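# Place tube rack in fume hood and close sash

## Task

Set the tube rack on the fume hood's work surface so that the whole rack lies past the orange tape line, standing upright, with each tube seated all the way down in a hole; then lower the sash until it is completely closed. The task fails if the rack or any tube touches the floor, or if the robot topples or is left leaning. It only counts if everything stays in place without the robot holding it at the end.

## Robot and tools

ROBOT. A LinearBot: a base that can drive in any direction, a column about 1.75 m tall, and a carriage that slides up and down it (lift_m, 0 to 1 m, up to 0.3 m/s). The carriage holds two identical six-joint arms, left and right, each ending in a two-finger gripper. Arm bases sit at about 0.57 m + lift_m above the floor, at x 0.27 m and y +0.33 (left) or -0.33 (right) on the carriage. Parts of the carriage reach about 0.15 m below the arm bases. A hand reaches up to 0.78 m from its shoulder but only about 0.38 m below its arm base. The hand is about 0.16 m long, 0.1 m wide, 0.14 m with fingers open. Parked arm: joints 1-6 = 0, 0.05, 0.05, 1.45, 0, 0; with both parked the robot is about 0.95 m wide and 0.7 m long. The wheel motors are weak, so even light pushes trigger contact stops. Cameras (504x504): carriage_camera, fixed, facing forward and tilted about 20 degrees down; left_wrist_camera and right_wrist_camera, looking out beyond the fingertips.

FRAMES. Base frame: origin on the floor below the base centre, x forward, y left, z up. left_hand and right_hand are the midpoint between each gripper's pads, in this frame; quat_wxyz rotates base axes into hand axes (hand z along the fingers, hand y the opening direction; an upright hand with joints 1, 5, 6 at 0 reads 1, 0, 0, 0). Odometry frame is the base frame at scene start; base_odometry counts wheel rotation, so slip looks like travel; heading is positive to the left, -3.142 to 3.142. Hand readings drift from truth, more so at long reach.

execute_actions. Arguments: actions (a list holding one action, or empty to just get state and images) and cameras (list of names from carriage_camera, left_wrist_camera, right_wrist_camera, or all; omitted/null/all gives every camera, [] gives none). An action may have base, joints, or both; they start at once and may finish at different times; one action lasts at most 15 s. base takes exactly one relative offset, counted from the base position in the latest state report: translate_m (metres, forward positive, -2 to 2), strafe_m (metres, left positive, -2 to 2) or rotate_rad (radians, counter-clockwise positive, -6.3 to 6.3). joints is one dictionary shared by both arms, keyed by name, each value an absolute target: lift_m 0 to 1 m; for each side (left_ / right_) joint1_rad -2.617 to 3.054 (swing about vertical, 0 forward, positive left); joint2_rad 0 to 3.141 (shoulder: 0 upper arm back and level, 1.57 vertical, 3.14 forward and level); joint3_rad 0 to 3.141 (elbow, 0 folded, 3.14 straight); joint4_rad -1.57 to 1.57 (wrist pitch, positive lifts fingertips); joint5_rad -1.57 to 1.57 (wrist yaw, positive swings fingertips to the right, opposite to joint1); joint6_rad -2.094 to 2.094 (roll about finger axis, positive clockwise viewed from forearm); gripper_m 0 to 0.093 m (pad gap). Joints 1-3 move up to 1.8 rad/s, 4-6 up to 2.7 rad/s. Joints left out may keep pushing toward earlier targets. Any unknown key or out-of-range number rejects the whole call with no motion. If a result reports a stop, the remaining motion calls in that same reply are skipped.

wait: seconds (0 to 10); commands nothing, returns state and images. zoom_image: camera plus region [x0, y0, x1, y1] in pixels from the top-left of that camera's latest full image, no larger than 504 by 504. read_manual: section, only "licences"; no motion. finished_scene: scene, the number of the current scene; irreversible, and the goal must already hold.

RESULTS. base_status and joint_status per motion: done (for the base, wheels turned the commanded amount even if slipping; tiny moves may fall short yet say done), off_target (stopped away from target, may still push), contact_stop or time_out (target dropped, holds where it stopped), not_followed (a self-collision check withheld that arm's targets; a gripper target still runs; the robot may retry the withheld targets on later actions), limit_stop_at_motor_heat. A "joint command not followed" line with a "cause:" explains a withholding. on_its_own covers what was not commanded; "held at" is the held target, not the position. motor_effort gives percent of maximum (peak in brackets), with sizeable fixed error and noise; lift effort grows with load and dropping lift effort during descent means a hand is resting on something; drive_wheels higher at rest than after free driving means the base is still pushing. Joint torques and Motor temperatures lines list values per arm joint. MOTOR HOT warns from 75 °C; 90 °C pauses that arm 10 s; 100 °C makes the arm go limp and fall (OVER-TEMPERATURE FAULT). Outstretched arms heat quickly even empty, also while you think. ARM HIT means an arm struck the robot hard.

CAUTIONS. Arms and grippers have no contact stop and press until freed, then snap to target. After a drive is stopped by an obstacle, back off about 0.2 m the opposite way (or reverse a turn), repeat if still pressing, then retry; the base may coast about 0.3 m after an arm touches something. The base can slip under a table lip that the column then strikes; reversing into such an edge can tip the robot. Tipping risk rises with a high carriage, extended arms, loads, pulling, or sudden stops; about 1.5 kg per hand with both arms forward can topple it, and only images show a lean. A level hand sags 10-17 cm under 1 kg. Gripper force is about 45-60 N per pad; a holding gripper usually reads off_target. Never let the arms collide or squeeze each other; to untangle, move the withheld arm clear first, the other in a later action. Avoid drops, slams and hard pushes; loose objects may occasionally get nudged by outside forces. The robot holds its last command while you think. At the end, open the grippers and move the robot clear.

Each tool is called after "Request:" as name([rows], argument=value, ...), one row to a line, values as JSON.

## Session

Request:
execute_actions(actions=[])

Scene clock: 0.00 s.
Joint torques (N m, as the arm reports them, + toward a larger angle): no reading
Motor temperatures (°C, as the motors report them): left_arm=[23 26 27 31 20 23] | right_arm=[23 24 27 21 22 20]
base_odometry: x=+0.000 y=+0.000 heading=+0.000 (m, m, rad; odometry frame)
base_status: not commanded
joint_positions: lift_m=+0.301 left_joint1_rad=+0.022 left_joint2_rad=+0.049 left_joint3_rad=+0.028 left_joint4_rad=+1.433 left_joint5_rad=+0.039 left_joint6_rad=+0.032 left_gripper_m=+0.094 right_joint1_rad=-0.009 right_joint2_rad=+0.025 right_joint3_rad=+0.021 right_joint4_rad=+1.445 right_joint5_rad=+0.039 right_joint6_rad=-0.034 right_gripper_m=+0.094
joint_status: not commanded
motor_effort: lift_m=+16 drive_wheels=+3 (%)
left_hand: x=+0.2983 y=+0.3063 z=+1.3159 quat_wxyz=(+0.996, +0.020, +0.079, +0.025) (m; base frame)
right_hand: x=+0.2896 y=-0.3190 z=+1.3150 quat_wxyz=(+0.997, +0.019, +0.065, -0.022) (m; base frame)
pictures: carriage_camera, left_wrist_camera, right_wrist_camera
Images, in order (width x height): carriage_camera 504x504, left_wrist_camera 504x504, right_wrist_camera 504x504.

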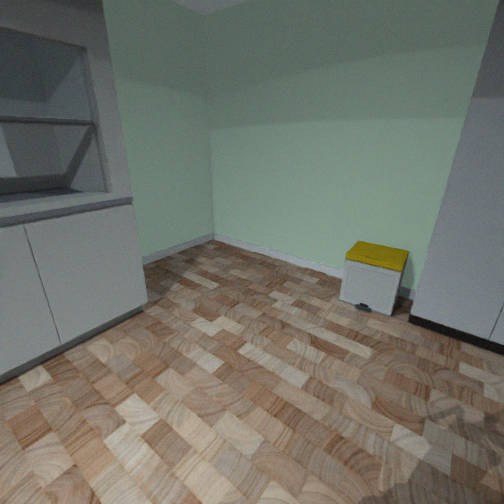

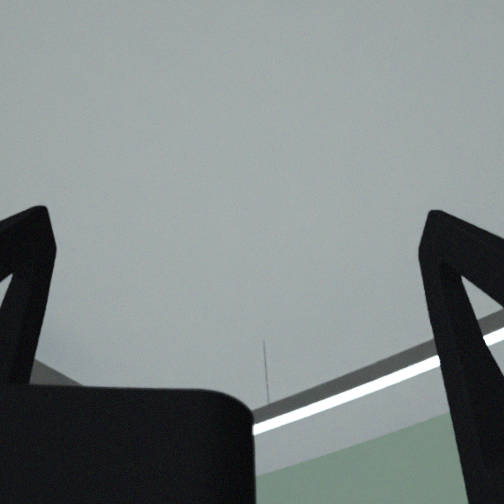

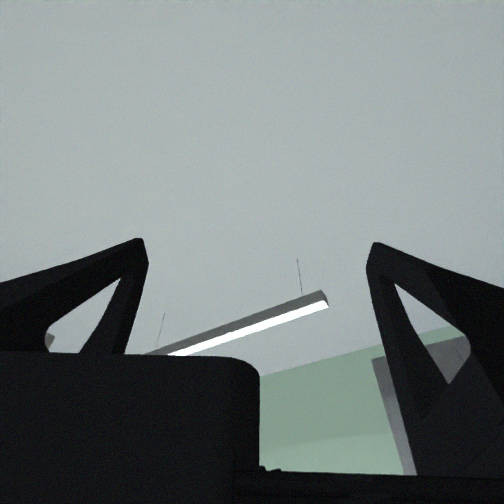

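Request:
execute_actions([
  {"base": {"rotate_rad": 2.45}},
], cameras=["carriage_camera"])

Scene clock: 6.90 s.
Joint torques (N m, as the arm reports them, + toward a larger angle): left_arm=[ 0.37  4.77  7.7  -0.23 -0.04  0.03] | right_arm=[ 0.1   4.6   6.65 -0.23  0.02 -0.09]
Motor temperatures (°C, as the motors report them): left_arm=[23 26 27 30 20 23] | right_arm=[23 25 28 21 22 20]
base_odometry: x=+0.000 y=+0.000 heading=+2.449 (m, m, rad; odometry frame)
base_status: done
joint_positions: lift_m=+0.301 left_joint1_rad=+0.022 left_joint2_rad=+0.049 left_joint3_rad=+0.028 left_joint4_rad=+1.433 left_joint5_rad=+0.039 left_joint6_rad=+0.032 left_gripper_m=+0.094 right_joint1_rad=-0.009 right_joint2_rad=+0.025 right_joint3_rad=+0.021 right_joint4_rad=+1.445 right_joint5_rad=+0.039 right_joint6_rad=-0.034 right_gripper_m=+0.094
joint_status: not commanded
motor_effort: lift_m=+16(16) drive_wheels=+9(32) (%)
left_hand: x=+0.2983 y=+0.3063 z=+1.3159 quat_wxyz=(+0.996, +0.020, +0.079, +0.025) (m; base frame)
right_hand: x=+0.2897 y=-0.3190 z=+1.3150 quat_wxyz=(+0.997, +0.019, +0.065, -0.022) (m; base frame)
pictures: carriage_camera
Images, in order (width x height): carriage_camera 504x504.

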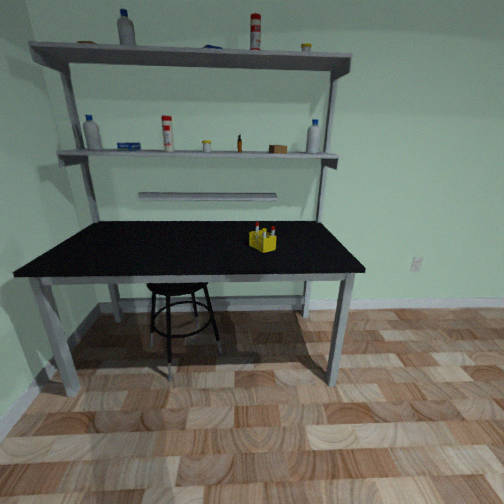

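Request:
zoom_image(camera="carriage_camera", region=[225, 210, 305, 270])

Region (225, 210, 305, 270) of carriage_camera's 504x504 image, scaled by 6.300, with more detail than that image has; it fills the top 378 rows of this view, and the rest is white.

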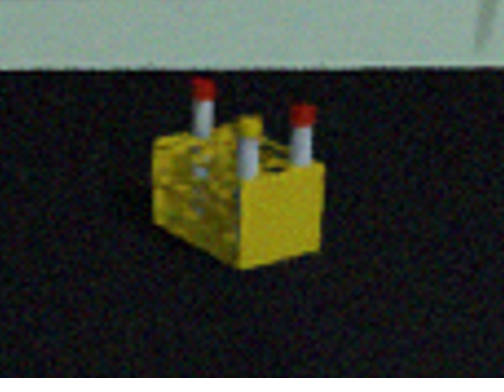

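Request:
execute_actions([
  {"base": {"rotate_rad": 0.58}},
], cameras=[])

Request:
execute_actions([
  {"base": {"strafe_m": -0.59}, "joints": {"right_joint1_rad": 0.0, "right_joint2_rad": 2.3, "right_joint3_rad": 1.3, "right_joint4_rad": 1.0, "right_joint5_rad": 0, "right_joint6_rad": 0, "lift_m": 0.15}},
], cameras=["carriage_camera", "right_wrist_camera"])

Scene clock: 20.60 s.
Joint torques (N m, as the arm reports them, + toward a larger angle): left_arm=[ 0.35  4.78  7.7  -0.2  -0.05  0.03] | right_arm=[-0.25  4.75  6.66 -0.26  0.05 -0.09]
Motor temperatures (°C, as the motors report them): left_arm=[23 26 28 30 20 23] | right_arm=[23 25 29 21 22 20]
base_odometry: x=+0.000 y=+0.000 heading=+3.029 (m, m, rad; odometry frame)
base_status: done
joint_positions: lift_m=+0.301 left_joint1_rad=+0.022 left_joint2_rad=+0.049 left_joint3_rad=+0.028 left_joint4_rad=+1.433 left_joint5_rad=+0.039 left_joint6_rad=+0.032 left_gripper_m=+0.094 right_joint1_rad=-0.009 right_joint2_rad=+0.025 right_joint3_rad=+0.021 right_joint4_rad=+1.445 right_joint5_rad=+0.039 right_joint6_rad=-0.034 right_gripper_m=+0.094
joint_status: not commanded
motor_effort: lift_m=+15(16) drive_wheels=+10(31) (%)
left_hand: x=+0.2983 y=+0.3063 z=+1.3159 quat_wxyz=(+0.996, +0.020, +0.079, +0.025) (m; base frame)
right_hand: x=+0.2897 y=-0.3190 z=+1.3150 quat_wxyz=(+0.997, +0.019, +0.065, -0.022) (m; base frame)
pictures: none
No camera images: the call's "cameras" was empty. Leave "cameras" out to get every camera's image.

Scene clock: 24.07 s.
Joint torques (N m, as the arm reports them, + toward a larger angle): left_arm=[ 0.36  4.84  7.65 -0.26 -0.04  0.04] | right_arm=[  0.12 -15.2    7.63   2.15   0.06  -0.06]
Motor temperatures (°C, as the motors report them): left_arm=[23 26 28 30 20 23] | right_arm=[23 27 30 23 22 20]
base_odometry: x=+0.066 y=+0.586 heading=+3.029 (m, m, rad; odometry frame)
base_status: done
joint_positions: lift_m=+0.150 left_joint1_rad=+0.022 left_joint2_rad=+0.049 left_joint3_rad=+0.028 left_joint4_rad=+1.433 left_joint5_rad=+0.038 left_joint6_rad=+0.032 left_gripper_m=+0.094 right_joint1_rad=-0.004 right_joint2_rad=+2.298 right_joint3_rad=+1.292 right_joint4_rad=+0.989 right_joint5_rad=+0.003 right_joint6_rad=-0.004 right_gripper_m=+0.094
joint_status: all done
motor_effort: lift_m=+13(14) drive_wheels=-5(36) (%)
left_hand: x=+0.2983 y=+0.3064 z=+1.1649 quat_wxyz=(+0.996, +0.019, +0.079, +0.025) (m; base frame)
right_hand: x=+0.8799 y=-0.3153 z=+0.8726 quat_wxyz=(+0.701, +0.001, +0.713, -0.004) (m; base frame)
pictures: carriage_camera, right_wrist_camera
Images, in order (width x height): carriage_camera 504x504, right_wrist_camera 504x504.

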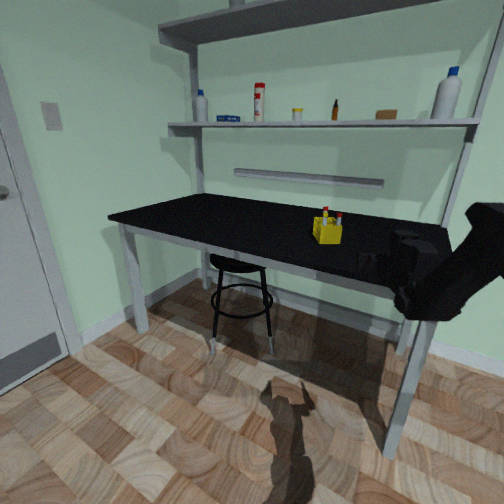

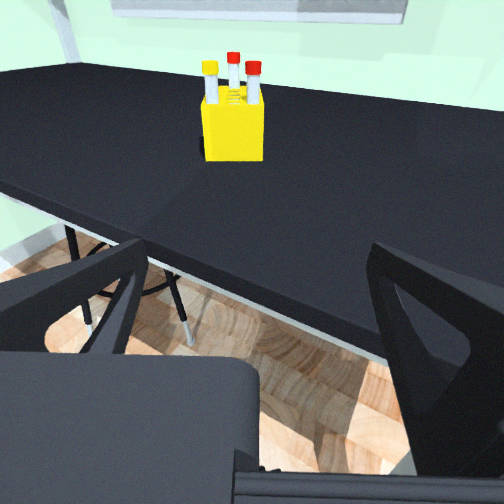

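Request:
zoom_image(camera="right_wrist_camera", region=[170, 40, 300, 170])

Region (170, 40, 300, 170) of right_wrist_camera's 504x504 image, scaled by 3.877, with more detail than that image has.

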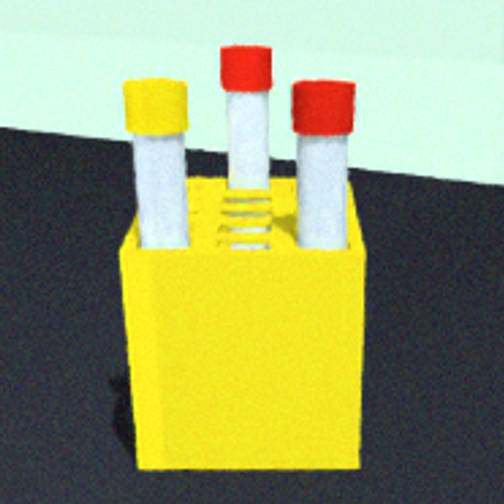

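Request:
execute_actions([
  {"base": {"rotate_rad": 0.03}, "joints": {"right_joint4_rad": 1.02}},
], cameras=[])

Request:
execute_actions([
  {"base": {"translate_m": 0.2}},
], cameras=["carriage_camera", "right_wrist_camera"])

Scene clock: 32.93 s.
Joint torques (N m, as the arm reports them, + toward a larger angle): left_arm=[ 0.36  4.78  7.65 -0.2  -0.05  0.03] | right_arm=[ -0.42 -15.25   7.75   2.11   0.07  -0.05]
Motor temperatures (°C, as the motors report them): left_arm=[23 26 29 30 20 23] | right_arm=[23 33 30 26 22 20]
base_odometry: x=+0.066 y=+0.586 heading=+3.059 (m, m, rad; odometry frame)
base_status: done
joint_positions: lift_m=+0.150 left_joint1_rad=+0.022 left_joint2_rad=+0.049 left_joint3_rad=+0.028 left_joint4_rad=+1.433 left_joint5_rad=+0.038 left_joint6_rad=+0.032 left_gripper_m=+0.094 right_joint1_rad=+0.003 right_joint2_rad=+2.298 right_joint3_rad=+1.292 right_joint4_rad=+1.009 right_joint5_rad=+0.003 right_joint6_rad=-0.004 right_gripper_m=+0.094
joint_status: all done
motor_effort: lift_m=+13(13) drive_wheels=-4(13) (%)
left_hand: x=+0.2983 y=+0.3064 z=+1.1649 quat_wxyz=(+0.996, +0.019, +0.079, +0.025) (m; base frame)
right_hand: x=+0.8800 y=-0.3109 z=+0.8777 quat_wxyz=(+0.708, -0.001, +0.706, -0.001) (m; base frame)
pictures: none
No camera images: the call's "cameras" was empty. Leave "cameras" out to get every camera's image.

Scene clock: 35.10 s.
Joint torques (N m, as the arm reports them, + toward a larger angle): left_arm=[ 0.37  4.78  7.64 -0.19 -0.04  0.04] | right_arm=[ -0.2  -15.42   7.55   2.09   0.02  -0.05]
Motor temperatures (°C, as the motors report them): left_arm=[23 26 29 29 20 23] | right_arm=[23 34 31 27 22 20]
base_odometry: x=-0.133 y=+0.603 heading=+3.058 (m, m, rad; odometry frame)
base_status: done
joint_positions: lift_m=+0.150 left_joint1_rad=+0.022 left_joint2_rad=+0.049 left_joint3_rad=+0.028 left_joint4_rad=+1.433 left_joint5_rad=+0.038 left_joint6_rad=+0.032 left_gripper_m=+0.094 right_joint1_rad=+0.002 right_joint2_rad=+2.298 right_joint3_rad=+1.292 right_joint4_rad=+1.012 right_joint5_rad=+0.003 right_joint6_rad=-0.004 right_gripper_m=+0.094
joint_status: not commanded
motor_effort: lift_m=+13(13) drive_wheels=-5(30) (%)
left_hand: x=+0.2983 y=+0.3064 z=+1.1649 quat_wxyz=(+0.996, +0.019, +0.079, +0.025) (m; base frame)
right_hand: x=+0.8800 y=-0.3111 z=+0.8783 quat_wxyz=(+0.709, -0.001, +0.705, -0.002) (m; base frame)
pictures: carriage_camera, right_wrist_camera
Images, in order (width x height): carriage_camera 504x504, right_wrist_camera 504x504.

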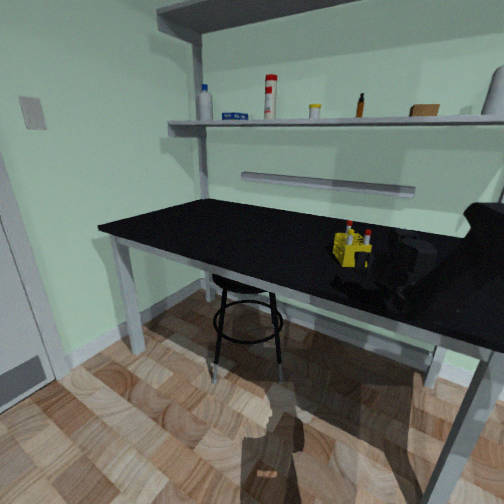

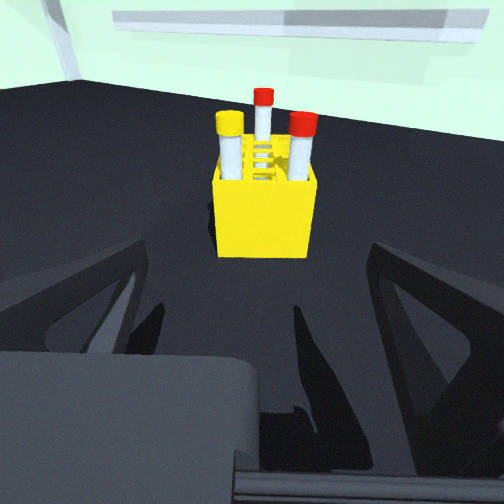

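Request:
execute_actions([
  {"base": {"translate_m": 0.09}, "joints": {"lift_m": 0.104}},
], cameras=["right_wrist_camera"])

Scene clock: 39.37 s.
Joint torques (N m, as the arm reports them, + toward a larger angle): left_arm=[ 0.36  4.82  7.64 -0.22 -0.04  0.04] | right_arm=[ -0.42 -15.45   7.71   2.01   0.05  -0.02]
Motor temperatures (°C, as the motors report them): left_arm=[23 26 29 29 20 23] | right_arm=[23 36 31 28 22 20]
base_odometry: x=-0.223 y=+0.611 heading=+3.058 (m, m, rad; odometry frame)
base_status: done
joint_positions: lift_m=+0.104 left_joint1_rad=+0.022 left_joint2_rad=+0.049 left_joint3_rad=+0.028 left_joint4_rad=+1.434 left_joint5_rad=+0.038 left_joint6_rad=+0.032 left_gripper_m=+0.094 right_joint1_rad=+0.002 right_joint2_rad=+2.301 right_joint3_rad=+1.292 right_joint4_rad=+1.018 right_joint5_rad=+0.003 right_joint6_rad=-0.004 right_gripper_m=+0.094
joint_status: all done
motor_effort: lift_m=+14(14) drive_wheels=-5(37) (%)
left_hand: x=+0.2983 y=+0.3064 z=+1.1188 quat_wxyz=(+0.996, +0.019, +0.079, +0.025) (m; base frame)
right_hand: x=+0.8800 y=-0.3111 z=+0.8319 quat_wxyz=(+0.710, -0.001, +0.704, -0.002) (m; base frame)
pictures: right_wrist_camera
Images, in order (width x height): right_wrist_camera 504x504.

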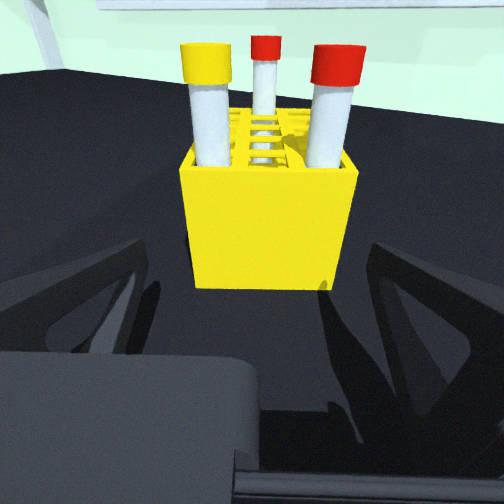

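Request:
execute_actions([
  {"base": {"strafe_m": -0.005}, "joints": {"lift_m": 0.098}},
], cameras=[])

Request:
execute_actions([
  {"base": {"translate_m": 0.03}},
], cameras=["right_wrist_camera"])

Scene clock: 43.00 s.
Joint torques (N m, as the arm reports them, + toward a larger angle): left_arm=[ 0.31  4.78  7.74 -0.23 -0.02  0.03] | right_arm=[ -0.08 -15.67   7.73   2.03   0.08  -0.06]
Motor temperatures (°C, as the motors report them): left_arm=[23 26 29 29 20 23] | right_arm=[23 38 31 29 22 20]
base_odometry: x=-0.223 y=+0.616 heading=+3.058 (m, m, rad; odometry frame)
base_status: done
joint_positions: lift_m=+0.098 left_joint1_rad=+0.022 left_joint2_rad=+0.049 left_joint3_rad=+0.028 left_joint4_rad=+1.434 left_joint5_rad=+0.038 left_joint6_rad=+0.032 left_gripper_m=+0.094 right_joint1_rad=+0.001 right_joint2_rad=+2.301 right_joint3_rad=+1.292 right_joint4_rad=+1.018 right_joint5_rad=+0.003 right_joint6_rad=-0.004 right_gripper_m=+0.094
joint_status: all done
motor_effort: lift_m=+14(14) drive_wheels=+5(12) (%)
left_hand: x=+0.2983 y=+0.3064 z=+1.1129 quat_wxyz=(+0.996, +0.019, +0.079, +0.025) (m; base frame)
right_hand: x=+0.8800 y=-0.3121 z=+0.8259 quat_wxyz=(+0.710, -0.001, +0.704, -0.002) (m; base frame)
pictures: none
No camera images: the call's "cameras" was empty. Leave "cameras" out to get every camera's image.

Scene clock: 44.10 s.
Joint torques (N m, as the arm reports them, + toward a larger angle): left_arm=[ 0.36  4.79  7.68 -0.25 -0.04  0.04] | right_arm=[ -0.38 -15.47   7.79   2.02   0.01  -0.03]
Motor temperatures (°C, as the motors report them): left_arm=[23 26 29 29 20 23] | right_arm=[23 38 31 29 22 20]
base_odometry: x=-0.253 y=+0.619 heading=+3.058 (m, m, rad; odometry frame)
base_status: done
joint_positions: lift_m=+0.098 left_joint1_rad=+0.022 left_joint2_rad=+0.049 left_joint3_rad=+0.028 left_joint4_rad=+1.434 left_joint5_rad=+0.038 left_joint6_rad=+0.032 left_gripper_m=+0.094 right_joint1_rad=+0.001 right_joint2_rad=+2.301 right_joint3_rad=+1.292 right_joint4_rad=+1.018 right_joint5_rad=+0.003 right_joint6_rad=-0.004 right_gripper_m=+0.094
joint_status: not commanded
motor_effort: lift_m=+14(14) drive_wheels=-4(34) (%)
left_hand: x=+0.2983 y=+0.3064 z=+1.1129 quat_wxyz=(+0.996, +0.019, +0.079, +0.025) (m; base frame)
right_hand: x=+0.8800 y=-0.3121 z=+0.8260 quat_wxyz=(+0.710, -0.001, +0.704, -0.002) (m; base frame)
pictures: right_wrist_camera
Images, in order (width x height): right_wrist_camera 504x504.

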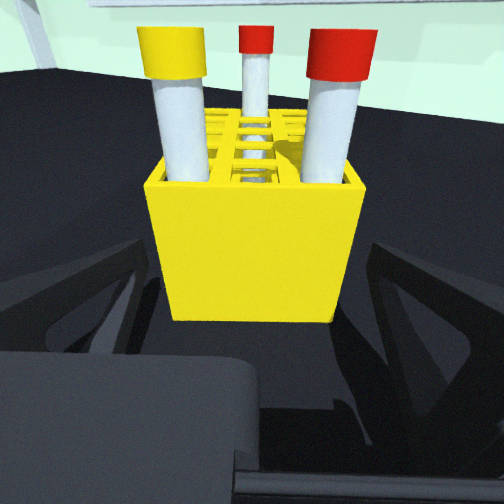

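Request:
execute_actions([
  {"base": {"translate_m": 0.063}},
], cameras=["carriage_camera", "right_wrist_camera"])

Request:
execute_actions([
  {"joints": {"right_gripper_m": 0.04}},
], cameras=["right_wrist_camera"])

Scene clock: 47.37 s.
Joint torques (N m, as the arm reports them, + toward a larger angle): left_arm=[ 0.35  4.67  7.64 -0.24 -0.04  0.03] | right_arm=[ -0.24 -15.57   7.66   2.     0.05  -0.08]
Motor temperatures (°C, as the motors report them): left_arm=[23 26 29 29 20 23] | right_arm=[23 40 32 29 22 20]
base_odometry: x=-0.316 y=+0.624 heading=+3.057 (m, m, rad; odometry frame)
base_status: done
joint_positions: lift_m=+0.098 left_joint1_rad=+0.022 left_joint2_rad=+0.049 left_joint3_rad=+0.028 left_joint4_rad=+1.434 left_joint5_rad=+0.038 left_joint6_rad=+0.032 left_gripper_m=+0.094 right_joint1_rad=+0.001 right_joint2_rad=+2.301 right_joint3_rad=+1.292 right_joint4_rad=+1.018 right_joint5_rad=+0.003 right_joint6_rad=-0.004 right_gripper_m=+0.094
joint_status: not commanded
motor_effort: lift_m=+14(14) drive_wheels=-4(34) (%)
left_hand: x=+0.2983 y=+0.3064 z=+1.1129 quat_wxyz=(+0.996, +0.019, +0.079, +0.025) (m; base frame)
right_hand: x=+0.8800 y=-0.3121 z=+0.8260 quat_wxyz=(+0.710, -0.001, +0.704, -0.002) (m; base frame)
pictures: carriage_camera, right_wrist_camera
Images, in order (width x height): carriage_camera 504x504, right_wrist_camera 504x504.

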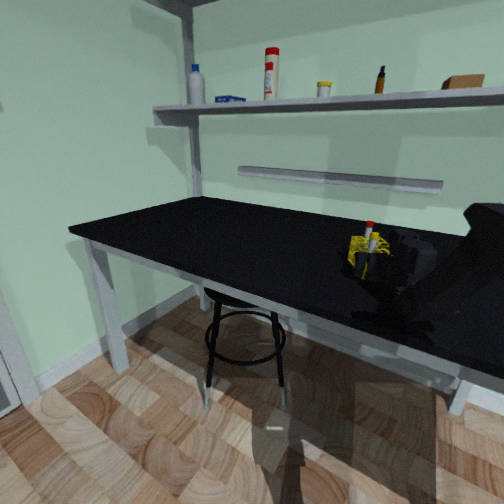

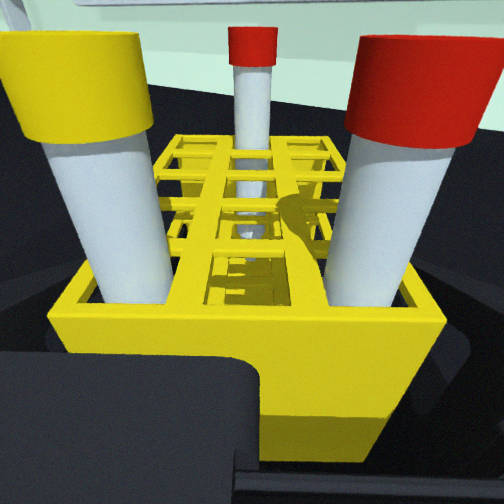

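Scene clock: 47.97 s.
Joint torques (N m, as the arm reports them, + toward a larger angle): left_arm=[ 0.37  4.79  7.67 -0.22 -0.05  0.03] | right_arm=[ -0.23 -15.53   7.79   1.99   0.07  -0.04]
Motor temperatures (°C, as the motors report them): left_arm=[23 26 29 29 20 23] | right_arm=[23 40 32 29 22 20]
base_odometry: x=-0.316 y=+0.624 heading=+3.057 (m, m, rad; odometry frame)
base_status: not commanded
joint_positions: lift_m=+0.098 left_joint1_rad=+0.022 left_joint2_rad=+0.049 left_joint3_rad=+0.028 left_joint4_rad=+1.434 left_joint5_rad=+0.038 left_joint6_rad=+0.032 left_gripper_m=+0.094 right_joint1_rad=+0.001 right_joint2_rad=+2.301 right_joint3_rad=+1.292 right_joint4_rad=+1.018 right_joint5_rad=+0.002 right_joint6_rad=-0.004 right_gripper_m=+0.081
joint_status: right_gripper_m off_target (ended at +0.081, target +0.040)
motor_effort: lift_m=+14(14) drive_wheels=-5(5) (%)
left_hand: x=+0.2983 y=+0.3064 z=+1.1129 quat_wxyz=(+0.996, +0.019, +0.079, +0.025) (m; base frame)
right_hand: x=+0.8800 y=-0.3119 z=+0.8260 quat_wxyz=(+0.710, -0.001, +0.704, -0.002) (m; base frame)
pictures: right_wrist_camera
Images, in order (width x height): right_wrist_camera 504x504.

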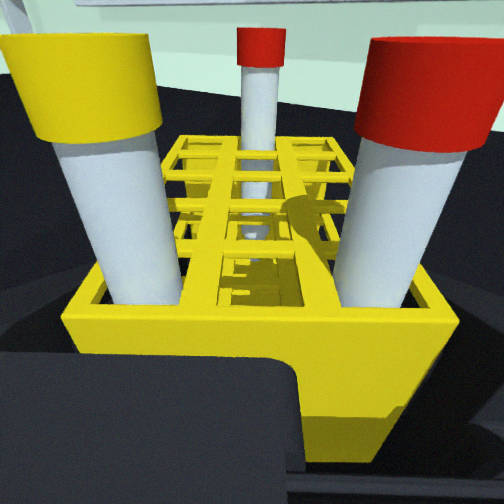

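Request:
execute_actions([
  {"joints": {"lift_m": 0.15}},
], cameras=["right_wrist_camera"])

Request:
execute_actions([
  {"base": {"translate_m": -0.8}, "joints": {"lift_m": 0.33, "right_joint2_rad": 2.05, "right_joint3_rad": 0.95, "right_joint4_rad": 1.13}},
], cameras=["right_wrist_camera"])

Request:
execute_actions([
  {"base": {"rotate_rad": -2.12}},
], cameras=["carriage_camera", "right_wrist_camera"])

Scene clock: 52.87 s.
Joint torques (N m, as the arm reports them, + toward a larger angle): left_arm=[ 0.38  4.82  7.57 -0.22 -0.03  0.04] | right_arm=[ -0.21 -15.71   7.78   2.12   0.04  -0.04]
Motor temperatures (°C, as the motors report them): left_arm=[23 27 29 29 20 23] | right_arm=[23 42 32 30 22 20]
base_odometry: x=-0.315 y=+0.624 heading=+3.057 (m, m, rad; odometry frame)
base_status: not commanded
joint_positions: lift_m=+0.150 left_joint1_rad=+0.022 left_joint2_rad=+0.049 left_joint3_rad=+0.028 left_joint4_rad=+1.434 left_joint5_rad=+0.038 left_joint6_rad=+0.032 left_gripper_m=+0.094 right_joint1_rad=+0.001 right_joint2_rad=+2.302 right_joint3_rad=+1.292 right_joint4_rad=+1.005 right_joint5_rad=+0.002 right_joint6_rad=-0.004 right_gripper_m=+0.081
joint_status: all done
motor_effort: lift_m=+16(20) drive_wheels=-2(5) (%)
left_hand: x=+0.2983 y=+0.3064 z=+1.1644 quat_wxyz=(+0.996, +0.019, +0.079, +0.025) (m; base frame)
right_hand: x=+0.8800 y=-0.3119 z=+0.8742 quat_wxyz=(+0.706, -0.001, +0.709, -0.002) (m; base frame)
pictures: right_wrist_camera
Images, in order (width x height): right_wrist_camera 504x504.

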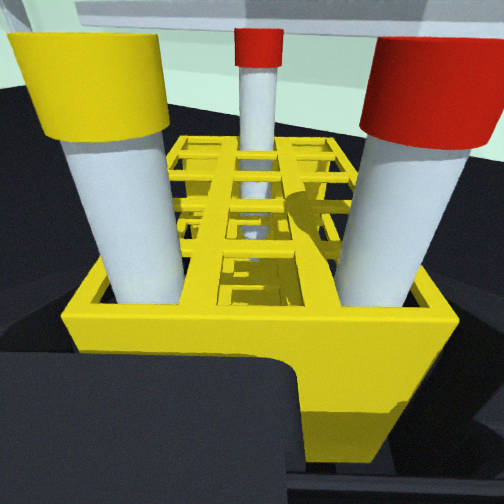

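Scene clock: 56.83 s.
Joint torques (N m, as the arm reports them, + toward a larger angle): left_arm=[ 0.35  4.8   7.64 -0.19 -0.03  0.03] | right_arm=[ -0.49 -12.25   5.65   2.17   0.06  -0.05]
Motor temperatures (°C, as the motors report them): left_arm=[23 27 29 29 20 23] | right_arm=[23 42 32 31 22 20]
base_odometry: x=+0.482 y=+0.557 heading=+3.057 (m, m, rad; odometry frame)
base_status: done
joint_positions: lift_m=+0.330 left_joint1_rad=+0.022 left_joint2_rad=+0.049 left_joint3_rad=+0.028 left_joint4_rad=+1.433 left_joint5_rad=+0.038 left_joint6_rad=+0.032 left_gripper_m=+0.094 right_joint1_rad=+0.001 right_joint2_rad=+2.048 right_joint3_rad=+0.963 right_joint4_rad=+1.113 right_joint5_rad=+0.002 right_joint6_rad=-0.004 right_gripper_m=+0.081
joint_status: all done
motor_effort: lift_m=+17(22) drive_wheels=-2(48) (%)
left_hand: x=+0.2984 y=+0.3064 z=+1.3444 quat_wxyz=(+0.996, +0.019, +0.080, +0.025) (m; base frame)
right_hand: x=+0.8113 y=-0.3120 z=+1.0867 quat_wxyz=(+0.717, -0.001, +0.697, -0.002) (m; base frame)
pictures: right_wrist_camera
Images, in order (width x height): right_wrist_camera 504x504.

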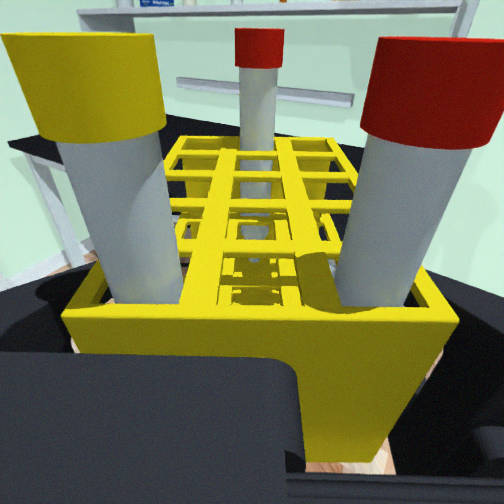

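Scene clock: 60.40 s.
Joint torques (N m, as the arm reports them, + toward a larger angle): left_arm=[ 0.37  4.84  7.61 -0.2  -0.05  0.03] | right_arm=[  0.42 -12.51   5.5    2.17   0.02  -0.06]
Motor temperatures (°C, as the motors report them): left_arm=[23 27 30 29 20 23] | right_arm=[23 42 32 31 22 20]
base_odometry: x=+0.482 y=+0.557 heading=+0.938 (m, m, rad; odometry frame)
base_status: done
joint_positions: lift_m=+0.330 left_joint1_rad=+0.022 left_joint2_rad=+0.049 left_joint3_rad=+0.028 left_joint4_rad=+1.432 left_joint5_rad=+0.038 left_joint6_rad=+0.032 left_gripper_m=+0.094 right_joint1_rad=-0.007 right_joint2_rad=+2.048 right_joint3_rad=+0.963 right_joint4_rad=+1.113 right_joint5_rad=+0.003 right_joint6_rad=-0.004 right_gripper_m=+0.081
joint_status: not commanded
motor_effort: lift_m=+17(17) drive_wheels=+7(37) (%)
left_hand: x=+0.2985 y=+0.3064 z=+1.3444 quat_wxyz=(+0.996, +0.019, +0.080, +0.025) (m; base frame)
right_hand: x=+0.8113 y=-0.3163 z=+1.0867 quat_wxyz=(+0.717, +0.002, +0.697, -0.005) (m; base frame)
pictures: carriage_camera, right_wrist_camera
Images, in order (width x height): carriage_camera 504x504, right_wrist_camera 504x504.

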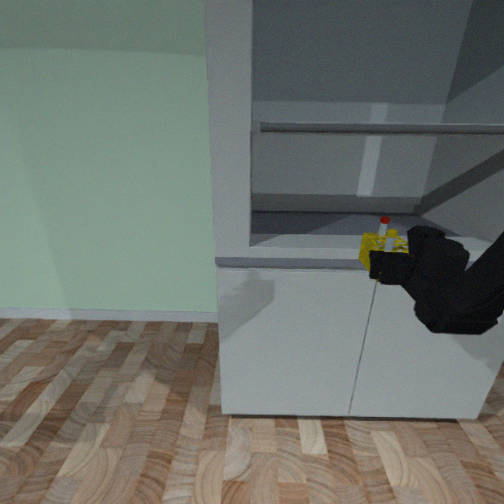

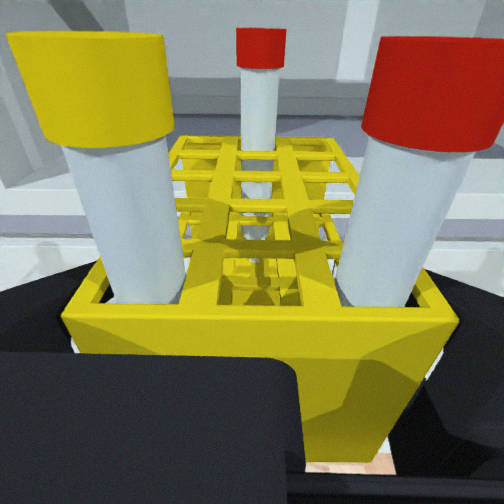

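Request:
execute_actions([
  {"base": {"rotate_rad": -0.02}},
], cameras=[])

Request:
execute_actions([
  {"base": {"translate_m": 0.4}, "joints": {"right_joint2_rad": 2.2, "right_joint3_rad": 1.3, "right_joint4_rad": 0.93}},
], cameras=["carriage_camera"])

Scene clock: 65.30 s.
Joint torques (N m, as the arm reports them, + toward a larger angle): left_arm=[ 0.37  4.8   7.75 -0.18 -0.05  0.03] | right_arm=[ -0.1  -12.55   5.65   2.19   0.04  -0.04]
Motor temperatures (°C, as the motors report them): left_arm=[23 27 30 29 20 23] | right_arm=[23 42 32 32 22 20]
base_odometry: x=+0.482 y=+0.557 heading=+0.918 (m, m, rad; odometry frame)
base_status: done
joint_positions: lift_m=+0.330 left_joint1_rad=+0.022 left_joint2_rad=+0.049 left_joint3_rad=+0.028 left_joint4_rad=+1.432 left_joint5_rad=+0.038 left_joint6_rad=+0.032 left_gripper_m=+0.094 right_joint1_rad=-0.003 right_joint2_rad=+2.048 right_joint3_rad=+0.963 right_joint4_rad=+1.113 right_joint5_rad=+0.002 right_joint6_rad=-0.004 right_gripper_m=+0.081
joint_status: not commanded
motor_effort: lift_m=+17(17) drive_wheels=+9(33) (%)
left_hand: x=+0.2985 y=+0.3064 z=+1.3444 quat_wxyz=(+0.996, +0.019, +0.080, +0.025) (m; base frame)
right_hand: x=+0.8113 y=-0.3139 z=+1.0867 quat_wxyz=(+0.717, +0.000, +0.697, -0.003) (m; base frame)
pictures: none
No camera images: the call's "cameras" was empty. Leave "cameras" out to get every camera's image.

Scene clock: 68.23 s.
Joint torques (N m, as the arm reports them, + toward a larger angle): left_arm=[ 0.36  4.83  7.66 -0.22 -0.04  0.04] | right_arm=[ -0.02 -16.1    9.06   2.26   0.04  -0.03]
Motor temperatures (°C, as the motors report them): left_arm=[23 27 30 28 20 23] | right_arm=[23 43 32 32 22 20]
base_odometry: x=+0.725 y=+0.875 heading=+0.918 (m, m, rad; odometry frame)
base_status: done
joint_positions: lift_m=+0.330 left_joint1_rad=+0.022 left_joint2_rad=+0.049 left_joint3_rad=+0.028 left_joint4_rad=+1.432 left_joint5_rad=+0.038 left_joint6_rad=+0.032 left_gripper_m=+0.094 right_joint1_rad=-0.003 right_joint2_rad=+2.210 right_joint3_rad=+1.281 right_joint4_rad=+0.909 right_joint5_rad=+0.002 right_joint6_rad=-0.004 right_gripper_m=+0.081
joint_status: all done
motor_effort: lift_m=+17(17) drive_wheels=-6(37) (%)
left_hand: x=+0.2985 y=+0.3064 z=+1.3444 quat_wxyz=(+0.996, +0.019, +0.080, +0.025) (m; base frame)
right_hand: x=+0.8748 y=-0.3141 z=+1.0803 quat_wxyz=(+0.700, +0.000, +0.714, -0.003) (m; base frame)
pictures: carriage_camera
Images, in order (width x height): carriage_camera 504x504.

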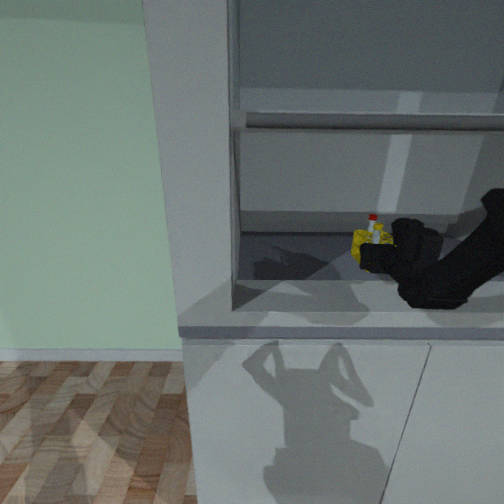

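Request:
execute_actions([
  {"base": {"translate_m": 0.3}, "joints": {"right_joint2_rad": 2.3, "right_joint3_rad": 1.52, "right_joint4_rad": 0.83}},
], cameras=["carriage_camera"])

Request:
execute_actions([
  {"joints": {"lift_m": 0.23}},
], cameras=["carriage_camera", "right_wrist_camera"])

Scene clock: 76.20 s.
Joint torques (N m, as the arm reports them, + toward a larger angle): left_arm=[ 0.36  4.79  7.66 -0.19 -0.04  0.03] | right_arm=[ -0.04 -17.13   9.71   2.17   0.09  -0.04]
Motor temperatures (°C, as the motors report them): left_arm=[23 27 30 28 20 23] | right_arm=[23 46 33 34 22 20]
base_odometry: x=+0.908 y=+1.113 heading=+0.917 (m, m, rad; odometry frame)
base_status: done
joint_positions: lift_m=+0.330 left_joint1_rad=+0.022 left_joint2_rad=+0.049 left_joint3_rad=+0.028 left_joint4_rad=+1.432 left_joint5_rad=+0.038 left_joint6_rad=+0.032 left_gripper_m=+0.094 right_joint1_rad=-0.003 right_joint2_rad=+2.308 right_joint3_rad=+1.499 right_joint4_rad=+0.812 right_joint5_rad=+0.002 right_joint6_rad=-0.004 right_gripper_m=+0.081
joint_status: all done
motor_effort: lift_m=+17(17) drive_wheels=-6(40) (%)
left_hand: x=+0.2985 y=+0.3064 z=+1.3444 quat_wxyz=(+0.996, +0.019, +0.080, +0.025) (m; base frame)
right_hand: x=+0.9126 y=-0.3142 z=+1.0944 quat_wxyz=(+0.708, +0.000, +0.706, -0.003) (m; base frame)
pictures: carriage_camera
Images, in order (width x height): carriage_camera 504x504.

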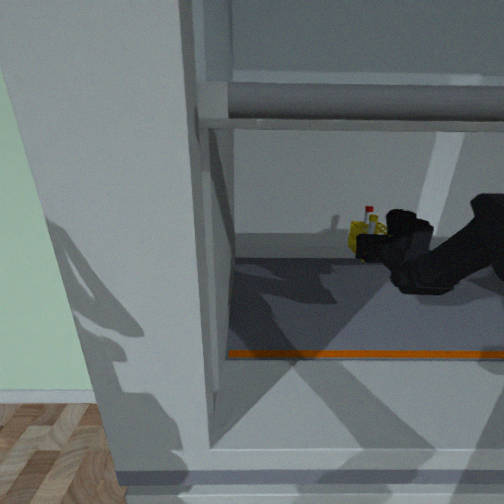

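Scene clock: 77.13 s.
Joint torques (N m, as the arm reports them, + toward a larger angle): left_arm=[ 0.37  4.78  7.73 -0.2  -0.05  0.04] | right_arm=[ -0.06 -17.21   9.71   2.21   0.04  -0.04]
Motor temperatures (°C, as the motors report them): left_arm=[23 27 30 28 20 23] | right_arm=[23 46 33 34 22 20]
base_odometry: x=+0.908 y=+1.113 heading=+0.917 (m, m, rad; odometry frame)
base_status: not commanded
joint_positions: lift_m=+0.230 left_joint1_rad=+0.022 left_joint2_rad=+0.049 left_joint3_rad=+0.028 left_joint4_rad=+1.433 left_joint5_rad=+0.038 left_joint6_rad=+0.032 left_gripper_m=+0.094 right_joint1_rad=-0.003 right_joint2_rad=+2.309 right_joint3_rad=+1.499 right_joint4_rad=+0.806 right_joint5_rad=+0.002 right_joint6_rad=-0.004 right_gripper_m=+0.081
joint_status: all done
motor_effort: lift_m=+14(14) drive_wheels=-5(7) (%)
left_hand: x=+0.2984 y=+0.3064 z=+1.2448 quat_wxyz=(+0.996, +0.019, +0.080, +0.025) (m; base frame)
right_hand: x=+0.9127 y=-0.3142 z=+0.9929 quat_wxyz=(+0.706, +0.000, +0.708, -0.003) (m; base frame)
pictures: carriage_camera, right_wrist_camera
Images, in order (width x height): carriage_camera 504x504, right_wrist_camera 504x504.

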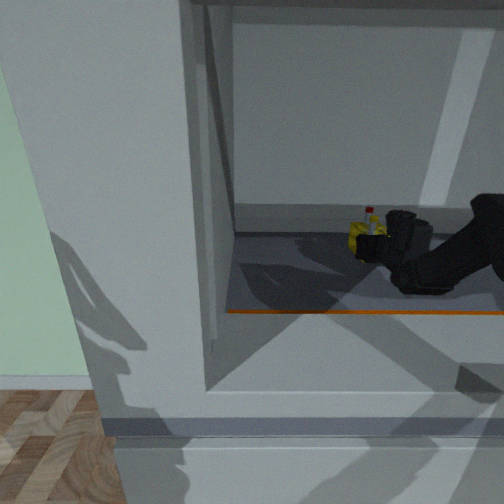

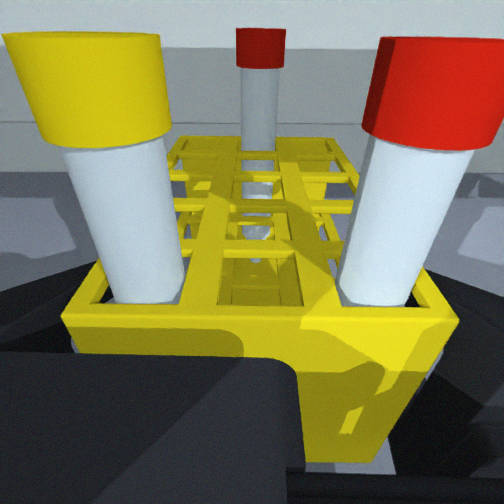

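Request:
execute_actions([
  {"joints": {"lift_m": 0.218}},
], cameras=[])

Scene clock: 79.07 s.
Joint torques (N m, as the arm reports them, + toward a larger angle): left_arm=[ 0.36  4.91  7.65 -0.19 -0.05  0.04] | right_arm=[  0.09 -16.83   9.58   1.94   0.07  -0.05]
Motor temperatures (°C, as the motors report them): left_arm=[23 27 30 28 20 23] | right_arm=[23 47 34 34 22 20]
base_odometry: x=+0.908 y=+1.113 heading=+0.917 (m, m, rad; odometry frame)
base_status: not commanded
joint_positions: lift_m=+0.218 left_joint1_rad=+0.022 left_joint2_rad=+0.049 left_joint3_rad=+0.028 left_joint4_rad=+1.433 left_joint5_rad=+0.038 left_joint6_rad=+0.032 left_gripper_m=+0.094 right_joint1_rad=-0.003 right_joint2_rad=+2.306 right_joint3_rad=+1.499 right_joint4_rad=+0.834 right_joint5_rad=+0.002 right_joint6_rad=-0.004 right_gripper_m=+0.081
joint_status: all done
motor_effort: lift_m=+13(15) drive_wheels=-4(5) (%)
left_hand: x=+0.2984 y=+0.3064 z=+1.2329 quat_wxyz=(+0.996, +0.019, +0.080, +0.025) (m; base frame)
right_hand: x=+0.9124 y=-0.3142 z=+0.9898 quat_wxyz=(+0.717, +0.000, +0.697, -0.003) (m; base frame)
pictures: none
No camera images: the call's "cameras" was empty. Leave "cameras" out to get every camera's image.

Request:
execute_actions([
  {"joints": {"right_gripper_m": 0.093}},
], cameras=[])

Request:
execute_actions([
  {"base": {"translate_m": -0.045}, "joints": {"lift_m": 0.24}},
], cameras=["carriage_camera", "right_wrist_camera"])

Scene clock: 82.50 s.
Joint torques (N m, as the arm reports them, + toward a larger angle): left_arm=[ 0.36  4.78  7.65 -0.22 -0.04  0.03] | right_arm=[  0.02 -16.85   9.78   1.91   0.04  -0.03]
Motor temperatures (°C, as the motors report them): left_arm=[23 27 30 28 20 23] | right_arm=[23 48 34 34 22 20]
base_odometry: x=+0.908 y=+1.113 heading=+0.917 (m, m, rad; odometry frame)
base_status: not commanded
joint_positions: lift_m=+0.218 left_joint1_rad=+0.022 left_joint2_rad=+0.049 left_joint3_rad=+0.028 left_joint4_rad=+1.433 left_joint5_rad=+0.038 left_joint6_rad=+0.032 left_gripper_m=+0.094 right_joint1_rad=-0.003 right_joint2_rad=+2.306 right_joint3_rad=+1.499 right_joint4_rad=+0.834 right_joint5_rad=+0.002 right_joint6_rad=-0.004 right_gripper_m=+0.093
joint_status: all done
motor_effort: lift_m=+13(13) drive_wheels=-4(5) (%)
left_hand: x=+0.2984 y=+0.3064 z=+1.2329 quat_wxyz=(+0.996, +0.019, +0.080, +0.025) (m; base frame)
right_hand: x=+0.9124 y=-0.3142 z=+0.9898 quat_wxyz=(+0.717, +0.000, +0.697, -0.003) (m; base frame)
pictures: none
No camera images: the call's "cameras" was empty. Leave "cameras" out to get every camera's image.

Scene clock: 83.77 s.
Joint torques (N m, as the arm reports them, + toward a larger angle): left_arm=[ 0.37  4.78  7.71 -0.2  -0.04  0.03] | right_arm=[  0.17 -15.78   9.72   1.94  -0.01  -0.07]
Motor temperatures (°C, as the motors report them): left_arm=[23 27 30 28 20 23] | right_arm=[23 49 34 34 22 20]
base_odometry: x=+0.880 y=+1.077 heading=+0.917 (m, m, rad; odometry frame)
base_status: done
joint_positions: lift_m=+0.240 left_joint1_rad=+0.022 left_joint2_rad=+0.049 left_joint3_rad=+0.028 left_joint4_rad=+1.432 left_joint5_rad=+0.039 left_joint6_rad=+0.032 left_gripper_m=+0.094 right_joint1_rad=-0.002 right_joint2_rad=+2.297 right_joint3_rad=+1.499 right_joint4_rad=+0.833 right_joint5_rad=+0.002 right_joint6_rad=-0.004 right_gripper_m=+0.093
joint_status: all done
motor_effort: lift_m=+16(20) drive_wheels=+3(39) (%)
left_hand: x=+0.2986 y=+0.3063 z=+1.2544 quat_wxyz=(+0.996, +0.020, +0.080, +0.025) (m; base frame)
right_hand: x=+0.9118 y=-0.3139 z=+1.0169 quat_wxyz=(+0.720, +0.000, +0.694, -0.003) (m; base frame)
pictures: carriage_camera, right_wrist_camera
Images, in order (width x height): carriage_camera 504x504, right_wrist_camera 504x504.

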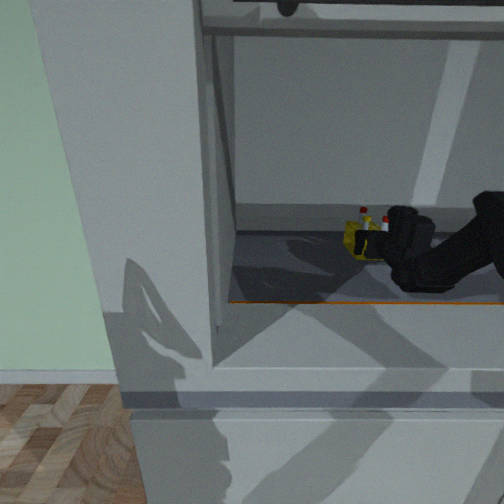

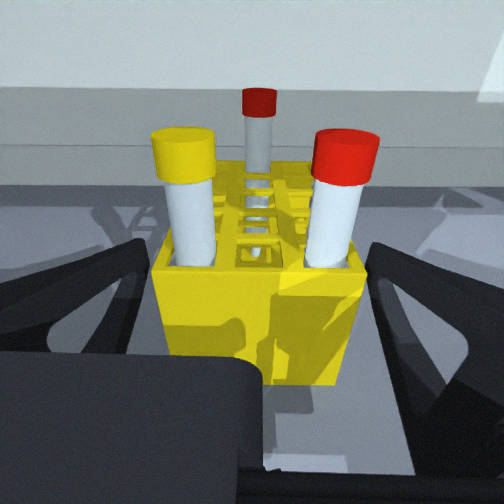

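Request:
execute_actions([
  {"base": {"translate_m": -0.33}, "joints": {"lift_m": 0.275}},
], cameras=[])

Request:
execute_actions([
  {"joints": {"right_joint2_rad": 1.55, "right_joint3_rad": 1.29, "right_joint4_rad": -0.2, "right_gripper_m": 0.0}},
], cameras=["carriage_camera"])

Scene clock: 94.77 s.
Joint torques (N m, as the arm reports them, + toward a larger angle): left_arm=[ 0.4   4.78  7.66 -0.2  -0.04  0.03] | right_arm=[ -0.16 -15.87   8.98   1.93   0.03  -0.01]
Motor temperatures (°C, as the motors report them): left_arm=[23 27 30 28 20 23] | right_arm=[23 51 36 34 22 20]
base_odometry: x=+0.680 y=+0.815 heading=+0.917 (m, m, rad; odometry frame)
base_status: done
joint_positions: lift_m=+0.275 left_joint1_rad=+0.022 left_joint2_rad=+0.049 left_joint3_rad=+0.028 left_joint4_rad=+1.432 left_joint5_rad=+0.038 left_joint6_rad=+0.032 left_gripper_m=+0.094 right_joint1_rad=+0.000 right_joint2_rad=+2.296 right_joint3_rad=+1.507 right_joint4_rad=+0.834 right_joint5_rad=+0.002 right_joint6_rad=-0.004 right_gripper_m=+0.093
joint_status: all done
motor_effort: lift_m=+17(20) drive_wheels=-2(42) (%)
left_hand: x=+0.2987 y=+0.3064 z=+1.2894 quat_wxyz=(+0.996, +0.019, +0.080, +0.025) (m; base frame)
right_hand: x=+0.9127 y=-0.3127 z=+1.0562 quat_wxyz=(+0.723, +0.000, +0.691, -0.002) (m; base frame)
pictures: none
No camera images: the call's "cameras" was empty. Leave "cameras" out to get every camera's image.

Scene clock: 96.23 s.
Joint torques (N m, as the arm reports them, + toward a larger angle): left_arm=[ 0.36  4.78  7.66 -0.2  -0.05  0.03] | right_arm=[-0.28 -9.45  7.81  1.84  0.05 -0.04]
Motor temperatures (°C, as the motors report them): left_arm=[23 27 30 28 20 23] | right_arm=[23 51 36 34 22 20]
base_odometry: x=+0.680 y=+0.815 heading=+0.917 (m, m, rad; odometry frame)
base_status: not commanded
joint_positions: lift_m=+0.275 left_joint1_rad=+0.022 left_joint2_rad=+0.049 left_joint3_rad=+0.028 left_joint4_rad=+1.432 left_joint5_rad=+0.038 left_joint6_rad=+0.032 left_gripper_m=+0.094 right_joint1_rad=+0.000 right_joint2_rad=+1.551 right_joint3_rad=+1.300 right_joint4_rad=-0.186 right_joint5_rad=+0.002 right_joint6_rad=-0.004 right_gripper_m=+0.000
joint_status: all done
motor_effort: lift_m=+16(17) drive_wheels=-1(2) (%)
left_hand: x=+0.2987 y=+0.3064 z=+1.2894 quat_wxyz=(+0.996, +0.019, +0.080, +0.025) (m; base frame)
right_hand: x=+0.7465 y=-0.3126 z=+1.1365 quat_wxyz=(+0.537, -0.001, +0.843, -0.002) (m; base frame)
pictures: carriage_camera
Images, in order (width x height): carriage_camera 504x504.

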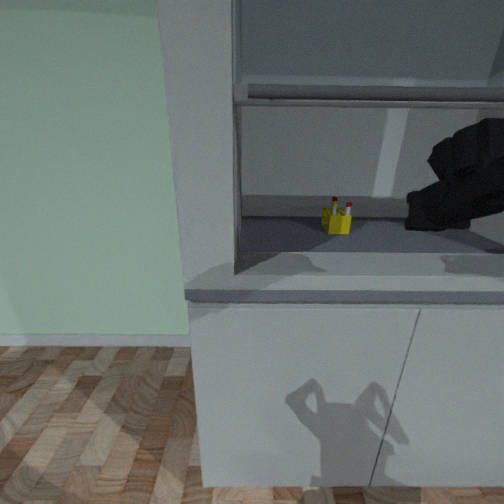

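Request:
execute_actions([
  {"joints": {"lift_m": 0.59}},
], cameras=["carriage_camera", "right_wrist_camera"])

Scene clock: 99.07 s.
Joint torques (N m, as the arm reports them, + toward a larger angle): left_arm=[ 0.37  4.82  7.76 -0.23 -0.05  0.03] | right_arm=[-0.28 -9.55  8.08  1.89  0.04 -0.06]
Motor temperatures (°C, as the motors report them): left_arm=[23 27 30 28 20 23] | right_arm=[23 49 36 34 22 20]
base_odometry: x=+0.680 y=+0.815 heading=+0.917 (m, m, rad; odometry frame)
base_status: not commanded
joint_positions: lift_m=+0.590 left_joint1_rad=+0.022 left_joint2_rad=+0.049 left_joint3_rad=+0.028 left_joint4_rad=+1.432 left_joint5_rad=+0.038 left_joint6_rad=+0.032 left_gripper_m=+0.094 right_joint1_rad=+0.000 right_joint2_rad=+1.551 right_joint3_rad=+1.300 right_joint4_rad=-0.194 right_joint5_rad=+0.002 right_joint6_rad=-0.004 right_gripper_m=+0.000
joint_status: all done
motor_effort: lift_m=+17(20) drive_wheels=+0(2) (%)
left_hand: x=+0.2986 y=+0.3064 z=+1.6044 quat_wxyz=(+0.996, +0.019, +0.080, +0.025) (m; base frame)
right_hand: x=+0.7456 y=-0.3126 z=+1.4497 quat_wxyz=(+0.534, -0.001, +0.846, -0.002) (m; base frame)
pictures: carriage_camera, right_wrist_camera
Images, in order (width x height): carriage_camera 504x504, right_wrist_camera 504x504.

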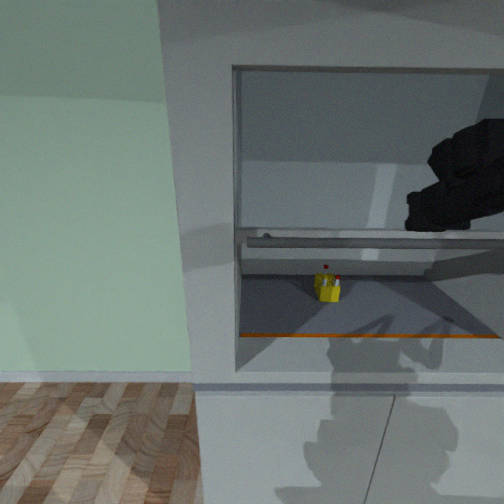

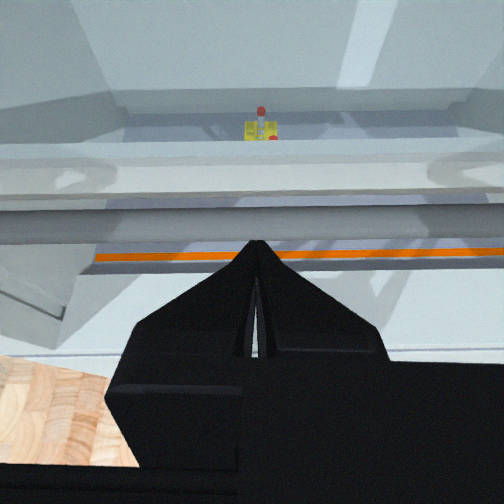

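Request:
execute_actions([
  {"base": {"translate_m": 0.08}, "joints": {"lift_m": 0.565}},
], cameras=["right_wrist_camera"])

Scene clock: 103.20 s.
Joint torques (N m, as the arm reports them, + toward a larger angle): left_arm=[ 0.38  4.76  7.71 -0.21 -0.04  0.03] | right_arm=[ 0.   -9.68  8.07  1.97  0.06 -0.04]
Motor temperatures (°C, as the motors report them): left_arm=[23 27 30 28 20 23] | right_arm=[23 48 36 34 22 20]
base_odometry: x=+0.728 y=+0.879 heading=+0.917 (m, m, rad; odometry frame)
base_status: done
joint_positions: lift_m=+0.565 left_joint1_rad=+0.022 left_joint2_rad=+0.049 left_joint3_rad=+0.028 left_joint4_rad=+1.433 left_joint5_rad=+0.039 left_joint6_rad=+0.032 left_gripper_m=+0.094 right_joint1_rad=+0.000 right_joint2_rad=+1.551 right_joint3_rad=+1.300 right_joint4_rad=-0.202 right_joint5_rad=+0.002 right_joint6_rad=-0.004 right_gripper_m=+0.000
joint_status: all done
motor_effort: lift_m=+14(14) drive_wheels=+5(35) (%)
left_hand: x=+0.2984 y=+0.3063 z=+1.5798 quat_wxyz=(+0.996, +0.020, +0.080, +0.025) (m; base frame)
right_hand: x=+0.7448 y=-0.3126 z=+1.4235 quat_wxyz=(+0.531, -0.001, +0.848, -0.002) (m; base frame)
pictures: right_wrist_camera
Images, in order (width x height): right_wrist_camera 504x504.

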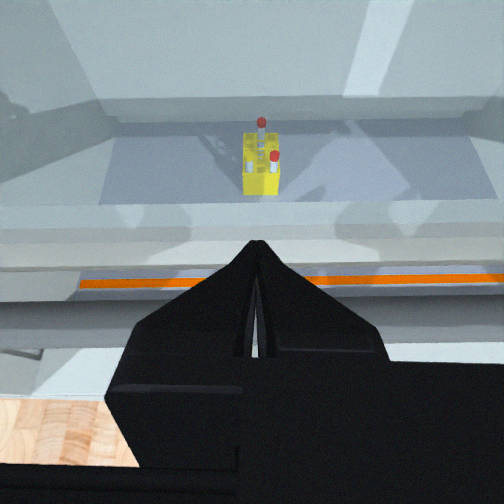

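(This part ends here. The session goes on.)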